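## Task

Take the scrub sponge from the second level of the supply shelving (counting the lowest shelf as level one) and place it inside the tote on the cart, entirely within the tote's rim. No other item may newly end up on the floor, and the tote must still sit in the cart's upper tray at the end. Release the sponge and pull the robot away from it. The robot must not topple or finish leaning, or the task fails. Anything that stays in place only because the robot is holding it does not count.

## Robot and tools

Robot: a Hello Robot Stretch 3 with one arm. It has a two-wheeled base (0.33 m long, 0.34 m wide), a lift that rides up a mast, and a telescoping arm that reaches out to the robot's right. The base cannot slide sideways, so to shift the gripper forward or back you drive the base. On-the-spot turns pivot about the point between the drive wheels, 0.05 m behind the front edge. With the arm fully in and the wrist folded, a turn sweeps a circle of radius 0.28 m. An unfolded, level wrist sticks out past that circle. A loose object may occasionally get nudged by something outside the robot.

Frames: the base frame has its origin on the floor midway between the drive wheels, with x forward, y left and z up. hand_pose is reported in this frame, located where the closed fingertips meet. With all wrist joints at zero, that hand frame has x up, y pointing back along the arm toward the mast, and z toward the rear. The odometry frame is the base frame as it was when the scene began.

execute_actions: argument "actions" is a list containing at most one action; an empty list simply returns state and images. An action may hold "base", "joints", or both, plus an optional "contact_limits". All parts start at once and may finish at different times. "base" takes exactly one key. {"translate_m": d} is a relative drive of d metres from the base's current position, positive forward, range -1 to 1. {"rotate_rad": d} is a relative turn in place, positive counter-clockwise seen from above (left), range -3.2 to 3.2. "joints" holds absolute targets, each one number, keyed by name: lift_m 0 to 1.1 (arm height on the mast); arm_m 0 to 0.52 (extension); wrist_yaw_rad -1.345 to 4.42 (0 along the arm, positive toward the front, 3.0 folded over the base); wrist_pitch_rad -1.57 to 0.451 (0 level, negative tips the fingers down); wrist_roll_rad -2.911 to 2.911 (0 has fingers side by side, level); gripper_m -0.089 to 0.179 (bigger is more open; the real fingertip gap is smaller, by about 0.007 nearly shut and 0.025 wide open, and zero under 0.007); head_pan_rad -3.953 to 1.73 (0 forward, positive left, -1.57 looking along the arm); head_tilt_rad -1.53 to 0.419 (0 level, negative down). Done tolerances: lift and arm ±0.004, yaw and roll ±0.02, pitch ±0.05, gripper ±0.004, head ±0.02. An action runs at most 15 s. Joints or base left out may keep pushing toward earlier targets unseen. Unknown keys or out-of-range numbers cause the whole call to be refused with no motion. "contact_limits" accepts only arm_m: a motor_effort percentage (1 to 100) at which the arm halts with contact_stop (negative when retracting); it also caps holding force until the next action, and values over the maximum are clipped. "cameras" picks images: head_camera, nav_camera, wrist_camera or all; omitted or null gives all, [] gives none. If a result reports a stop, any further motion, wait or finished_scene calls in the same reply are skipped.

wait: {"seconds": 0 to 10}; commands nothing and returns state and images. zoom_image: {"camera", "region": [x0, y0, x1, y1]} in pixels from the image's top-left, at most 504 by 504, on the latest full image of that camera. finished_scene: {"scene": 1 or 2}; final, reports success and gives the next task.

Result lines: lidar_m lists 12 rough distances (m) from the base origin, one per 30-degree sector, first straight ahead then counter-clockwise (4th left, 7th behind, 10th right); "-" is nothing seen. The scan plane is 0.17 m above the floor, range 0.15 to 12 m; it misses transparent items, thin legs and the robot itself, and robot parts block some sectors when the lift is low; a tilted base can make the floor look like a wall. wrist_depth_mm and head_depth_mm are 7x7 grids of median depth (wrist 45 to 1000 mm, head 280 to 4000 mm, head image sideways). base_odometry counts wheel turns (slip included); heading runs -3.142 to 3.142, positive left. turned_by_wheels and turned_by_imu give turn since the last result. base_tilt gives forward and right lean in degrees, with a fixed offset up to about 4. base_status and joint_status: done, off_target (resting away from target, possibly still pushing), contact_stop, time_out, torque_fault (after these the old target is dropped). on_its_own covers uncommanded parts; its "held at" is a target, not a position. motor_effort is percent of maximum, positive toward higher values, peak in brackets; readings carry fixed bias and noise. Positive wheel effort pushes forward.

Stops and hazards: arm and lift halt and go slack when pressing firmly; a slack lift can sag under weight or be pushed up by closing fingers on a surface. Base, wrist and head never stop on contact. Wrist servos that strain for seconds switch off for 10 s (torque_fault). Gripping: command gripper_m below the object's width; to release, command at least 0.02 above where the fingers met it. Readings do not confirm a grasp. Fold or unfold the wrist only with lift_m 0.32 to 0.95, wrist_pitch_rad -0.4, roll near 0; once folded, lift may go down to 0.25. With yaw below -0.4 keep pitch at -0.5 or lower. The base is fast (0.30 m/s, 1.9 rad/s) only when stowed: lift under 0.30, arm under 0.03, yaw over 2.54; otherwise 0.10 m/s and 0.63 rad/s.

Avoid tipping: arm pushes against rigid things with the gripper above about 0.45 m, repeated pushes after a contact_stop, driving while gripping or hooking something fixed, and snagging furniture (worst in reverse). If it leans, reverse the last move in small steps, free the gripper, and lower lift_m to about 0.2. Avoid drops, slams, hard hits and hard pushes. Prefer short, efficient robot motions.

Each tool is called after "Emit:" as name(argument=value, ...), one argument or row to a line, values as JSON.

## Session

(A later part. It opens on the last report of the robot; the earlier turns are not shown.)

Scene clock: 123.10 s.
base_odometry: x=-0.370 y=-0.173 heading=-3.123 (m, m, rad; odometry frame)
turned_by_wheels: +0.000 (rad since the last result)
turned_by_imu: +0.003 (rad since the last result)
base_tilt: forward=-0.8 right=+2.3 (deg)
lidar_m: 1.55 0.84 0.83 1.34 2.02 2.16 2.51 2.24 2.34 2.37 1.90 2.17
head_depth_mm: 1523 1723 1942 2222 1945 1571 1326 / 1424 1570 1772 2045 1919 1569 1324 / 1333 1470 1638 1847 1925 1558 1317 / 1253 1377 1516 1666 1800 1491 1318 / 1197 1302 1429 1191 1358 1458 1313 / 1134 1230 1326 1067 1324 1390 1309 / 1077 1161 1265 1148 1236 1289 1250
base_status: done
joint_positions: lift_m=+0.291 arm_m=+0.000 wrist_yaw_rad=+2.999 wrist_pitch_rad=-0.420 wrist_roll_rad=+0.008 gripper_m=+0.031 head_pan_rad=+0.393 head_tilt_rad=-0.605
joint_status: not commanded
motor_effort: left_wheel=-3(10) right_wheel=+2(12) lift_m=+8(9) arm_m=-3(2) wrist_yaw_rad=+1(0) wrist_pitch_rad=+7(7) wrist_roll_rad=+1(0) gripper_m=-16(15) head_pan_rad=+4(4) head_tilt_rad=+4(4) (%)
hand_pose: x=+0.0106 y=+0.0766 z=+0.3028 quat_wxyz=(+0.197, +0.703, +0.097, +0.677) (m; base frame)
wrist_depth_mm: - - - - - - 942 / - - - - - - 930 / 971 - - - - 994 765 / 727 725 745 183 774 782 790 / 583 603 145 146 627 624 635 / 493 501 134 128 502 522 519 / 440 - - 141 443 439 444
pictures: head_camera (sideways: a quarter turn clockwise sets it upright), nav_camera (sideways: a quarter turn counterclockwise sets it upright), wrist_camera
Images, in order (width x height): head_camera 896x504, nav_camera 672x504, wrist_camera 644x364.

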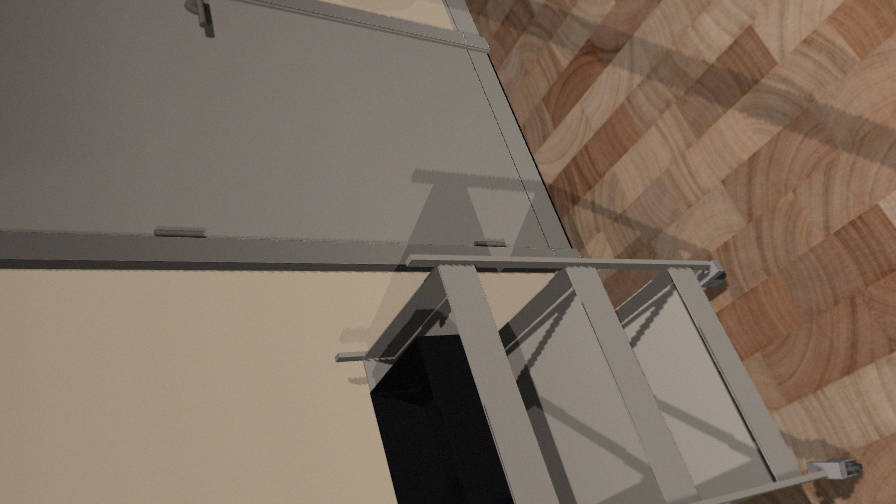

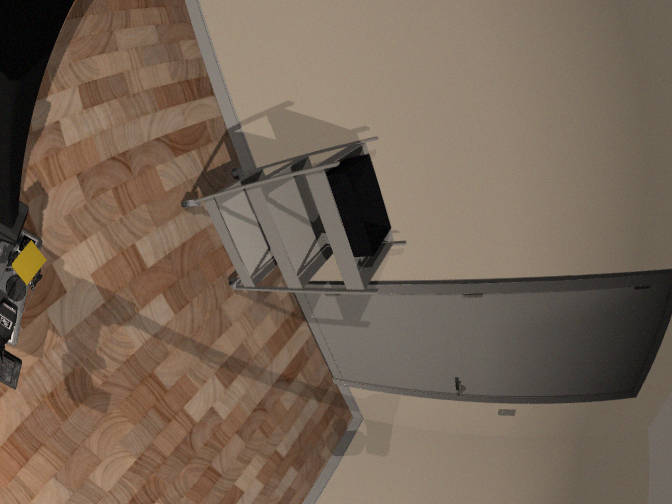

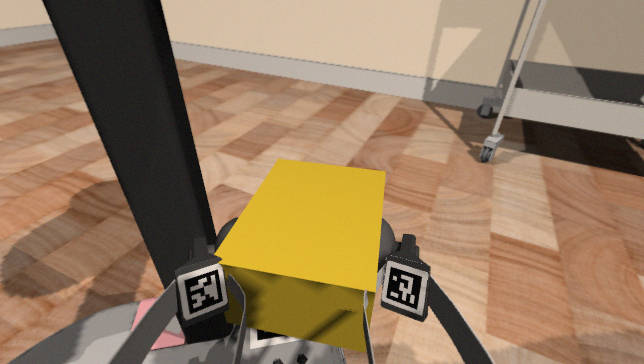

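Emit:
execute_actions(
  actions=[
    {"base":{"translate_m":0.35}},
  ],
  cameras=[],
)

Emit:
execute_actions(
  actions=[
    {"base":{"rotate_rad":2.6},"joints":{"head_pan_rad":-1.57}},
  ],
  cameras=[],
)

Emit:
execute_actions(
  actions=[
    {"joints":{"lift_m":0.5}},
  ],
  cameras=[],
)

Emit:
execute_actions(
  actions=[
    {"joints":{"lift_m":0.98,"wrist_yaw_rad":0}},
  ],
)

Scene clock: 135.63 s.
base_odometry: x=-0.720 y=-0.179 heading=-3.123 (m, m, rad; odometry frame)
turned_by_wheels: +0.000 (rad since the last result)
turned_by_imu: +0.001 (rad since the last result)
base_tilt: forward=-0.8 right=+2.3 (deg)
lidar_m: 1.28 0.63 0.62 1.11 1.68 2.48 2.87 2.50 2.48 2.00 1.69 1.88
head_depth_mm: 1253 1400 1578 1841 1932 1570 1322 / 1168 1296 1447 1658 1843 1575 1319 / 1088 1197 1334 1512 1734 1565 1317 / 1021 1118 1245 1390 1578 1555 1309 / 967 1053 1151 1285 1433 1516 1281 / 931 1011 1106 1210 895 1054 1158 / 885 954 1037 1092 868 1013 1095
base_status: done
joint_positions: lift_m=+0.291 arm_m=+0.000 wrist_yaw_rad=+2.999 wrist_pitch_rad=-0.420 wrist_roll_rad=+0.008 gripper_m=+0.031 head_pan_rad=+0.393 head_tilt_rad=-0.605
joint_status: not commanded
motor_effort: left_wheel=-3(9) right_wheel=+3(14) lift_m=+9(9) arm_m=-3(3) wrist_yaw_rad=+0(0) wrist_pitch_rad=+7(7) wrist_roll_rad=+0(0) gripper_m=-15(16) head_pan_rad=+4(4) head_tilt_rad=+4(3) (%)
hand_pose: x=+0.0106 y=+0.0766 z=+0.3028 quat_wxyz=(+0.197, +0.703, +0.097, +0.677) (m; base frame)
wrist_depth_mm: - - - - 935 853 783 / - - - - 934 898 842 / 977 - 987 985 711 627 622 / 750 725 755 184 778 776 756 / 581 609 146 146 613 621 625 / 484 495 133 128 510 514 527 / 434 - - 141 437 439 443
pictures: none
No camera images: the call's "cameras" was empty. Leave "cameras" out to get every camera's image.

Scene clock: 138.50 s.
base_odometry: x=-0.720 y=-0.179 heading=-0.523 (m, m, rad; odometry frame)
turned_by_wheels: +2.600 (rad since the last result)
turned_by_imu: +2.593 (rad since the last result)
base_tilt: forward=-0.8 right=+2.4 (deg)
lidar_m: 2.48 2.85 2.51 2.47 2.03 1.68 1.89 1.29 0.63 0.62 1.10 1.65
head_depth_mm: 856 933 1026 1100 928 1042 1237 / 859 940 1029 1095 844 1053 1155 / 865 945 1039 1104 850 1054 1161 / 871 949 1050 1109 851 1049 1175 / 877 957 1055 1122 871 1075 1158 / 879 964 1066 1186 1315 1482 1310 / 883 972 1071 1200 1358 1489 1311
base_status: done
joint_positions: lift_m=+0.291 arm_m=+0.000 wrist_yaw_rad=+2.999 wrist_pitch_rad=-0.420 wrist_roll_rad=+0.008 gripper_m=+0.031 head_pan_rad=-1.563 head_tilt_rad=-0.605
joint_status: all done
motor_effort: left_wheel=-3(11) right_wheel=+3(15) lift_m=+9(9) arm_m=-2(3) wrist_yaw_rad=-1(1) wrist_pitch_rad=+7(7) wrist_roll_rad=+0(0) gripper_m=-15(16) head_pan_rad=-5(54) head_tilt_rad=+3(3) (%)
hand_pose: x=+0.0106 y=+0.0766 z=+0.3028 quat_wxyz=(+0.197, +0.703, +0.097, +0.677) (m; base frame)
wrist_depth_mm: - - - - - - - / - - - - - - - / 971 - - - - - - / 728 731 758 182 772 777 790 / 590 594 146 145 611 627 626 / 499 498 133 129 508 520 523 / 436 - - 141 438 443 445
pictures: none
No camera images: the call's "cameras" was empty. Leave "cameras" out to get every camera's image.

Scene clock: 141.23 s.
base_odometry: x=-0.720 y=-0.179 heading=-0.523 (m, m, rad; odometry frame)
turned_by_wheels: +0.000 (rad since the last result)
turned_by_imu: +0.000 (rad since the last result)
base_tilt: forward=-0.6 right=+2.4 (deg)
lidar_m: 2.49 2.85 2.51 2.47 2.02 1.68 1.89 1.29 0.63 0.62 1.10 1.65
head_depth_mm: 853 934 1026 1099 932 1039 1239 / 862 936 1034 1093 845 1055 1156 / 862 944 1038 1111 846 1055 1152 / 871 950 1046 1112 854 1048 1174 / 877 959 1054 1121 871 1075 1163 / 882 967 1063 1190 1325 1472 1314 / 887 969 1069 1190 1355 1496 1306
base_status: not commanded
joint_positions: lift_m=+0.499 arm_m=+0.000 wrist_yaw_rad=+2.999 wrist_pitch_rad=-0.420 wrist_roll_rad=+0.008 gripper_m=+0.031 head_pan_rad=-1.563 head_tilt_rad=-0.605
joint_status: all done
motor_effort: left_wheel=-3(3) right_wheel=+3(4) lift_m=+26(26) arm_m=-4(3) wrist_yaw_rad=+0(1) wrist_pitch_rad=+7(7) wrist_roll_rad=+0(0) gripper_m=-16(15) head_pan_rad=-5(4) head_tilt_rad=+3(3) (%)
hand_pose: x=+0.0106 y=+0.0766 z=+0.5117 quat_wxyz=(+0.197, +0.703, +0.097, +0.677) (m; base frame)
wrist_depth_mm: - - - - - - - / - - - - - - - / - - - - - - - / - - - 183 - - - / 900 916 146 146 926 926 933 / 740 765 133 128 766 769 798 / 653 636 611 146 664 689 675
pictures: none
No camera images: the call's "cameras" was empty. Leave "cameras" out to get every camera's image.

Scene clock: 146.43 s.
base_odometry: x=-0.720 y=-0.179 heading=-0.523 (m, m, rad; odometry frame)
turned_by_wheels: +0.000 (rad since the last result)
turned_by_imu: +0.000 (rad since the last result)
base_tilt: forward=-0.8 right=+2.4 (deg)
lidar_m: 2.48 2.86 2.50 2.47 2.02 1.68 1.88 1.29 0.63 0.62 1.11 1.65
head_depth_mm: 854 934 1026 1102 - - - / 861 934 1031 1094 943 - - / 865 940 1041 1106 - - - / 869 949 1048 1115 - - - / 875 956 1055 1120 939 1046 1163 / 878 961 1063 1184 1317 1474 1307 / 884 972 1072 1196 1355 1500 1306
base_status: not commanded
joint_positions: lift_m=+0.979 arm_m=+0.000 wrist_yaw_rad=+0.002 wrist_pitch_rad=-0.420 wrist_roll_rad=+0.008 gripper_m=+0.031 head_pan_rad=-1.563 head_tilt_rad=-0.605
joint_status: all done
motor_effort: left_wheel=-3(3) right_wheel=+3(3) lift_m=+26(27) arm_m=-3(2) wrist_yaw_rad=-2(3) wrist_pitch_rad=+7(7) wrist_roll_rad=+0(0) gripper_m=-15(15) head_pan_rad=-5(4) head_tilt_rad=+3(3) (%)
hand_pose: x=-0.0211 y=-0.3695 z=+0.9917 quat_wxyz=(+0.689, +0.148, -0.694, -0.148) (m; base frame)
wrist_depth_mm: 751 737 727 720 702 683 672 / 809 800 791 774 766 742 724 / 913 897 872 856 838 835 786 / - - 940 183 754 919 873 / - - 152 146 579 974 996 / - - 133 128 536 - - / - - - 146 774 - -
pictures: head_camera (sideways: a quarter turn clockwise sets it upright), nav_camera (sideways: a quarter turn counterclockwise sets it upright), wrist_camera
Images, in order (width x height): head_camera 896x504, nav_camera 672x504, wrist_camera 644x364.

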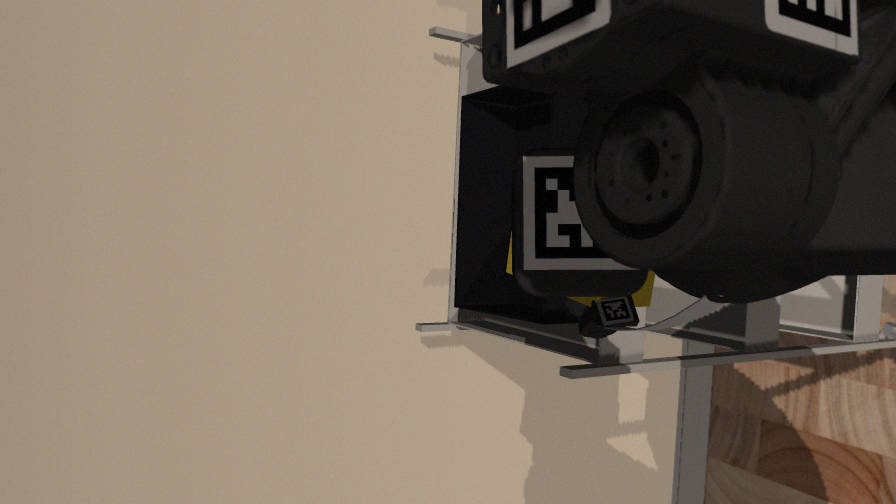

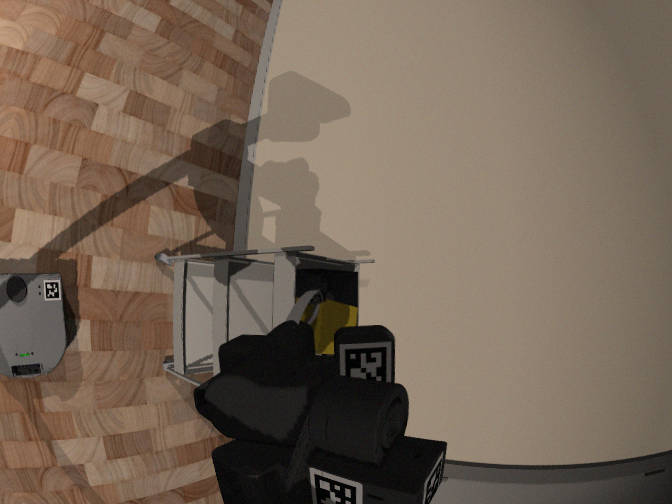

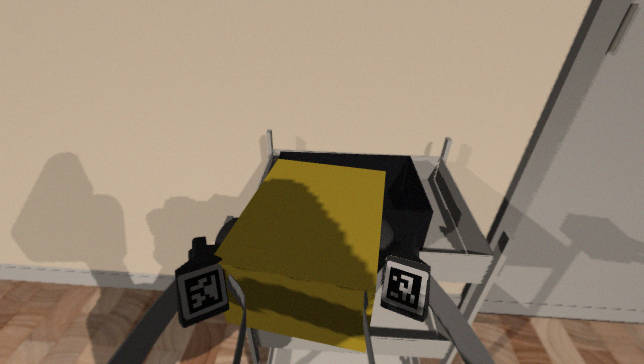

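Rim ~0.72 high; tote centre ~0.77 out.

Emit:
execute_actions(
  actions=[
    {"base":{"translate_m":-0.07},"joints":{"lift_m":0.88,"arm_m":0.44,"wrist_pitch_rad":-0.8}},
  ],
)

Scene clock: 155.03 s.
base_odometry: x=-0.781 y=-0.144 heading=-0.523 (m, m, rad; odometry frame)
turned_by_wheels: +0.000 (rad since the last result)
turned_by_imu: -0.001 (rad since the last result)
base_tilt: forward=-0.8 right=+2.4 (deg)
lidar_m: 2.55 2.92 2.54 2.46 1.94 1.62 1.82 1.28 0.62 0.61 0.65 1.64
head_depth_mm: 846 922 1016 1115 - - 1294 / 851 933 1006 - 878 1054 1128 / 857 935 1000 1022 852 1051 1151 / 862 941 1007 - 844 1047 1151 / 866 949 1046 1117 849 1050 1178 / 875 952 1056 1155 860 1055 1207 / 879 960 1060 1186 1338 1482 1305
base_status: done
joint_positions: lift_m=+0.881 arm_m=+0.440 wrist_yaw_rad=+0.000 wrist_pitch_rad=-0.808 wrist_roll_rad=+0.008 gripper_m=+0.031 head_pan_rad=-1.563 head_tilt_rad=-0.605
joint_status: all done
motor_effort: left_wheel=-3(8) right_wheel=+3(4) lift_m=+9(24) arm_m=+4(2) wrist_yaw_rad=+0(3) wrist_pitch_rad=+2(5) wrist_roll_rad=+0(1) gripper_m=-16(16) head_pan_rad=-4(4) head_tilt_rad=+3(3) (%)
hand_pose: x=-0.0215 y=-0.7443 z=+0.8174 quat_wxyz=(+0.648, +0.277, -0.652, -0.279) (m; base frame)
wrist_depth_mm: 378 371 362 356 343 340 327 / 445 423 418 412 408 397 378 / 542 498 312 308 354 361 445 / 721 301 341 182 343 328 519 / 996 262 151 146 336 295 323 / 918 240 133 129 306 268 288 / 223 235 270 146 276 231 257
pictures: head_camera (sideways: a quarter turn clockwise sets it upright), nav_camera (sideways: a quarter turn counterclockwise sets it upright), wrist_camera
Images, in order (width x height): head_camera 896x504, nav_camera 672x504, wrist_camera 644x364.

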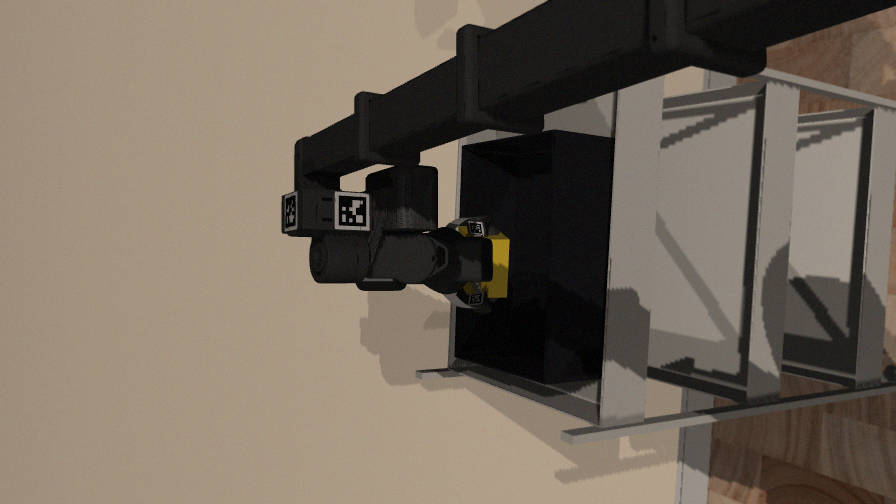

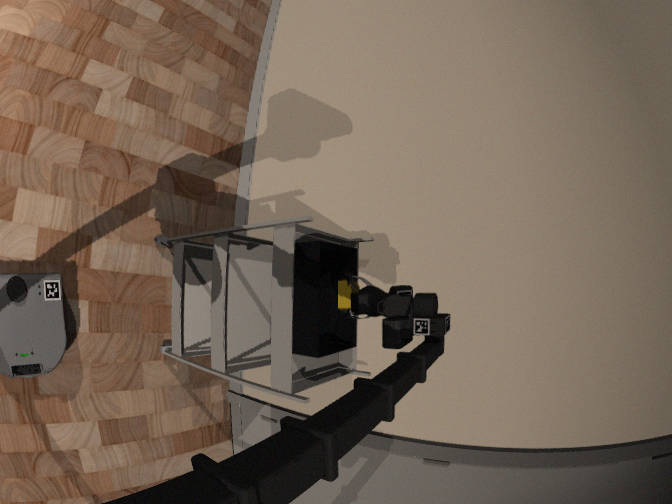

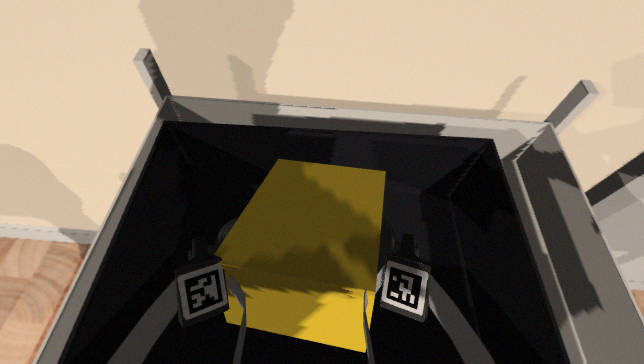

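Emit:
execute_actions(
  actions=[
    {"joints":{"lift_m":0.78,"arm_m":0.47}},
  ],
  cameras=[],
)

Emit:
execute_actions(
  actions=[
    {"joints":{"gripper_m":0.13}},
  ],
  cameras=[],
)

Emit:
execute_actions(
  actions=[
    {"joints":{"lift_m":0.92}},
  ],
  cameras=[],
)

Emit:
execute_actions(
  actions=[
    {"joints":{"arm_m":0.15}},
  ],
  cameras=["wrist_camera"],
)

Emit:
finished_scene(
  scene=1,
)

Scene clock: 166.47 s.
base_odometry: x=-0.781 y=-0.144 heading=-0.523 (m, m, rad; odometry frame)
turned_by_wheels: +0.000 (rad since the last result)
turned_by_imu: +0.000 (rad since the last result)
base_tilt: forward=-0.8 right=+2.4 (deg)
lidar_m: 2.56 2.93 2.54 2.47 1.93 1.63 1.82 1.28 0.62 0.61 0.64 1.64
head_depth_mm: 848 925 1013 1130 1232 1401 - / 854 932 1023 1101 - - 1130 / 858 934 1030 - 845 1055 1154 / 863 941 1040 - 827 1048 1156 / 868 947 1041 1114 847 1048 1177 / 876 954 1057 1150 859 1053 1200 / 880 963 1067 1184 1339 1487 1302
base_status: not commanded
joint_positions: lift_m=+0.781 arm_m=+0.470 wrist_yaw_rad=+0.000 wrist_pitch_rad=-0.808 wrist_roll_rad=+0.008 gripper_m=+0.031 head_pan_rad=-1.563 head_tilt_rad=-0.605
joint_status: all done
motor_effort: left_wheel=-3(3) right_wheel=+3(3) lift_m=+9(8) arm_m=+4(2) wrist_yaw_rad=+0(0) wrist_pitch_rad=+2(2) wrist_roll_rad=+0(0) gripper_m=-15(16) head_pan_rad=-4(4) head_tilt_rad=+4(3) (%)
hand_pose: x=-0.0215 y=-0.7742 z=+0.7174 quat_wxyz=(+0.648, +0.277, -0.652, -0.279) (m; base frame)
wrist_depth_mm: 339 250 309 306 307 309 302 / 180 201 198 195 193 197 241 / 170 225 239 236 233 227 176 / 168 235 247 183 250 244 173 / 172 212 152 146 227 225 172 / 172 199 134 128 204 206 170 / 174 182 182 146 188 191 168
pictures: none
No camera images: the call's "cameras" was empty. Leave "cameras" out to get every camera's image.

Scene clock: 167.97 s.
base_odometry: x=-0.781 y=-0.144 heading=-0.523 (m, m, rad; odometry frame)
turned_by_wheels: +0.000 (rad since the last result)
turned_by_imu: +0.000 (rad since the last result)
base_tilt: forward=-0.7 right=+2.4 (deg)
lidar_m: 2.56 2.92 2.53 2.47 1.93 1.62 1.82 1.28 0.62 0.61 0.64 1.64
head_depth_mm: 845 923 1019 1130 1225 1403 - / 852 928 1025 1101 - - 1129 / 858 933 1029 - 843 1052 1151 / 861 942 1038 - 831 1048 1150 / 865 948 1049 1113 840 1053 1183 / 874 954 1053 1154 858 1055 1206 / 878 960 1060 1184 1338 1478 1303
base_status: not commanded
joint_positions: lift_m=+0.781 arm_m=+0.470 wrist_yaw_rad=+0.000 wrist_pitch_rad=-0.808 wrist_roll_rad=+0.008 gripper_m=+0.130 head_pan_rad=-1.563 head_tilt_rad=-0.605
joint_status: all done
motor_effort: left_wheel=-3(3) right_wheel=+3(2) lift_m=+9(9) arm_m=+3(4) wrist_yaw_rad=+1(0) wrist_pitch_rad=+3(2) wrist_roll_rad=+0(0) gripper_m=+0(82) head_pan_rad=-4(5) head_tilt_rad=+3(3) (%)
hand_pose: x=-0.0215 y=-0.7742 z=+0.7174 quat_wxyz=(+0.648, +0.277, -0.652, -0.279) (m; base frame)
wrist_depth_mm: 343 249 309 310 303 307 300 / 181 199 199 196 193 198 244 / 171 226 239 237 233 227 176 / 170 233 246 193 251 243 174 / 171 217 216 174 226 227 172 / 172 - 163 158 204 209 170 / - 178 181 156 188 188 169
pictures: none
No camera images: the call's "cameras" was empty. Leave "cameras" out to get every camera's image.

Scene clock: 170.07 s.
base_odometry: x=-0.781 y=-0.144 heading=-0.523 (m, m, rad; odometry frame)
turned_by_wheels: +0.000 (rad since the last result)
turned_by_imu: +0.000 (rad since the last result)
base_tilt: forward=-0.8 right=+2.3 (deg)
lidar_m: 2.55 2.92 2.53 2.47 1.93 1.62 1.81 1.28 0.62 0.61 0.64 1.64
head_depth_mm: 847 926 1019 - - 1450 1322 / 855 930 992 1080 910 1052 1135 / 858 924 - 1095 852 1047 1151 / 862 940 - 1029 841 1048 1154 / 865 950 1046 1107 845 1047 1174 / 874 956 1051 1156 860 1056 1203 / 876 961 1059 1184 1340 1484 1305
base_status: not commanded
joint_positions: lift_m=+0.919 arm_m=+0.470 wrist_yaw_rad=+0.000 wrist_pitch_rad=-0.808 wrist_roll_rad=+0.008 gripper_m=+0.130 head_pan_rad=-1.563 head_tilt_rad=-0.605
joint_status: all done
motor_effort: left_wheel=-3(3) right_wheel=+3(3) lift_m=+26(27) arm_m=+4(4) wrist_yaw_rad=-1(0) wrist_pitch_rad=+3(2) wrist_roll_rad=+0(0) gripper_m=+1(1) head_pan_rad=-5(4) head_tilt_rad=+3(4) (%)
hand_pose: x=-0.0215 y=-0.7742 z=+0.8562 quat_wxyz=(+0.648, +0.277, -0.652, -0.279) (m; base frame)
wrist_depth_mm: 345 336 328 320 315 309 302 / 404 397 387 374 370 357 349 / 505 472 448 437 440 427 409 / 653 585 337 330 368 380 501 / 930 789 360 368 368 351 595 / 977 - 333 302 342 339 771 / 939 257 308 280 316 285 309
pictures: none
No camera images: the call's "cameras" was empty. Leave "cameras" out to get every camera's image.

Scene clock: 173.63 s.
base_odometry: x=-0.781 y=-0.144 heading=-0.523 (m, m, rad; odometry frame)
turned_by_wheels: +0.000 (rad since the last result)
turned_by_imu: +0.000 (rad since the last result)
base_tilt: forward=-0.7 right=+2.3 (deg)
lidar_m: 2.56 2.91 2.53 2.47 1.93 1.62 1.82 1.28 0.62 0.61 0.65 1.64
head_depth_mm: 848 923 1017 1093 - 1456 1327 / 851 928 1020 1094 - 1026 1130 / 860 937 1031 1112 - 1025 1158 / 861 945 1041 1125 - 1023 1158 / 866 947 1044 1113 854 1061 1171 / 874 956 1052 1158 858 1057 1204 / 881 959 1057 1189 1340 1488 1304
base_status: not commanded
joint_positions: lift_m=+0.919 arm_m=+0.150 wrist_yaw_rad=+0.000 wrist_pitch_rad=-0.808 wrist_roll_rad=+0.008 gripper_m=+0.130 head_pan_rad=-1.563 head_tilt_rad=-0.605
joint_status: all done
motor_effort: left_wheel=-3(3) right_wheel=+3(3) lift_m=+26(26) arm_m=-3(8) wrist_yaw_rad=-1(0) wrist_pitch_rad=+2(2) wrist_roll_rad=+0(0) gripper_m=+0(0) head_pan_rad=-4(4) head_tilt_rad=+3(3) (%)
hand_pose: x=-0.0215 y=-0.4549 z=+0.8562 quat_wxyz=(+0.648, +0.277, -0.652, -0.279) (m; base frame)
wrist_depth_mm: 708 695 510 509 546 616 604 / 838 802 474 481 540 708 699 / - 406 407 416 426 489 815 / - - 418 400 400 396 - / - - 677 681 685 - - / 978 - 988 919 927 - - / 928 917 919 942 951 924 988
pictures: wrist_camera
Images, in order (width x height): wrist_camera 644x364.

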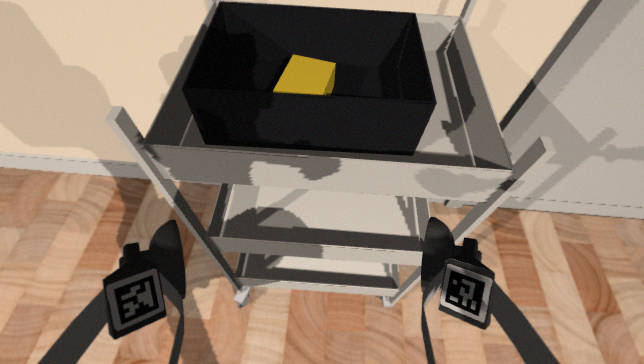

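The scene is finished: the task was done.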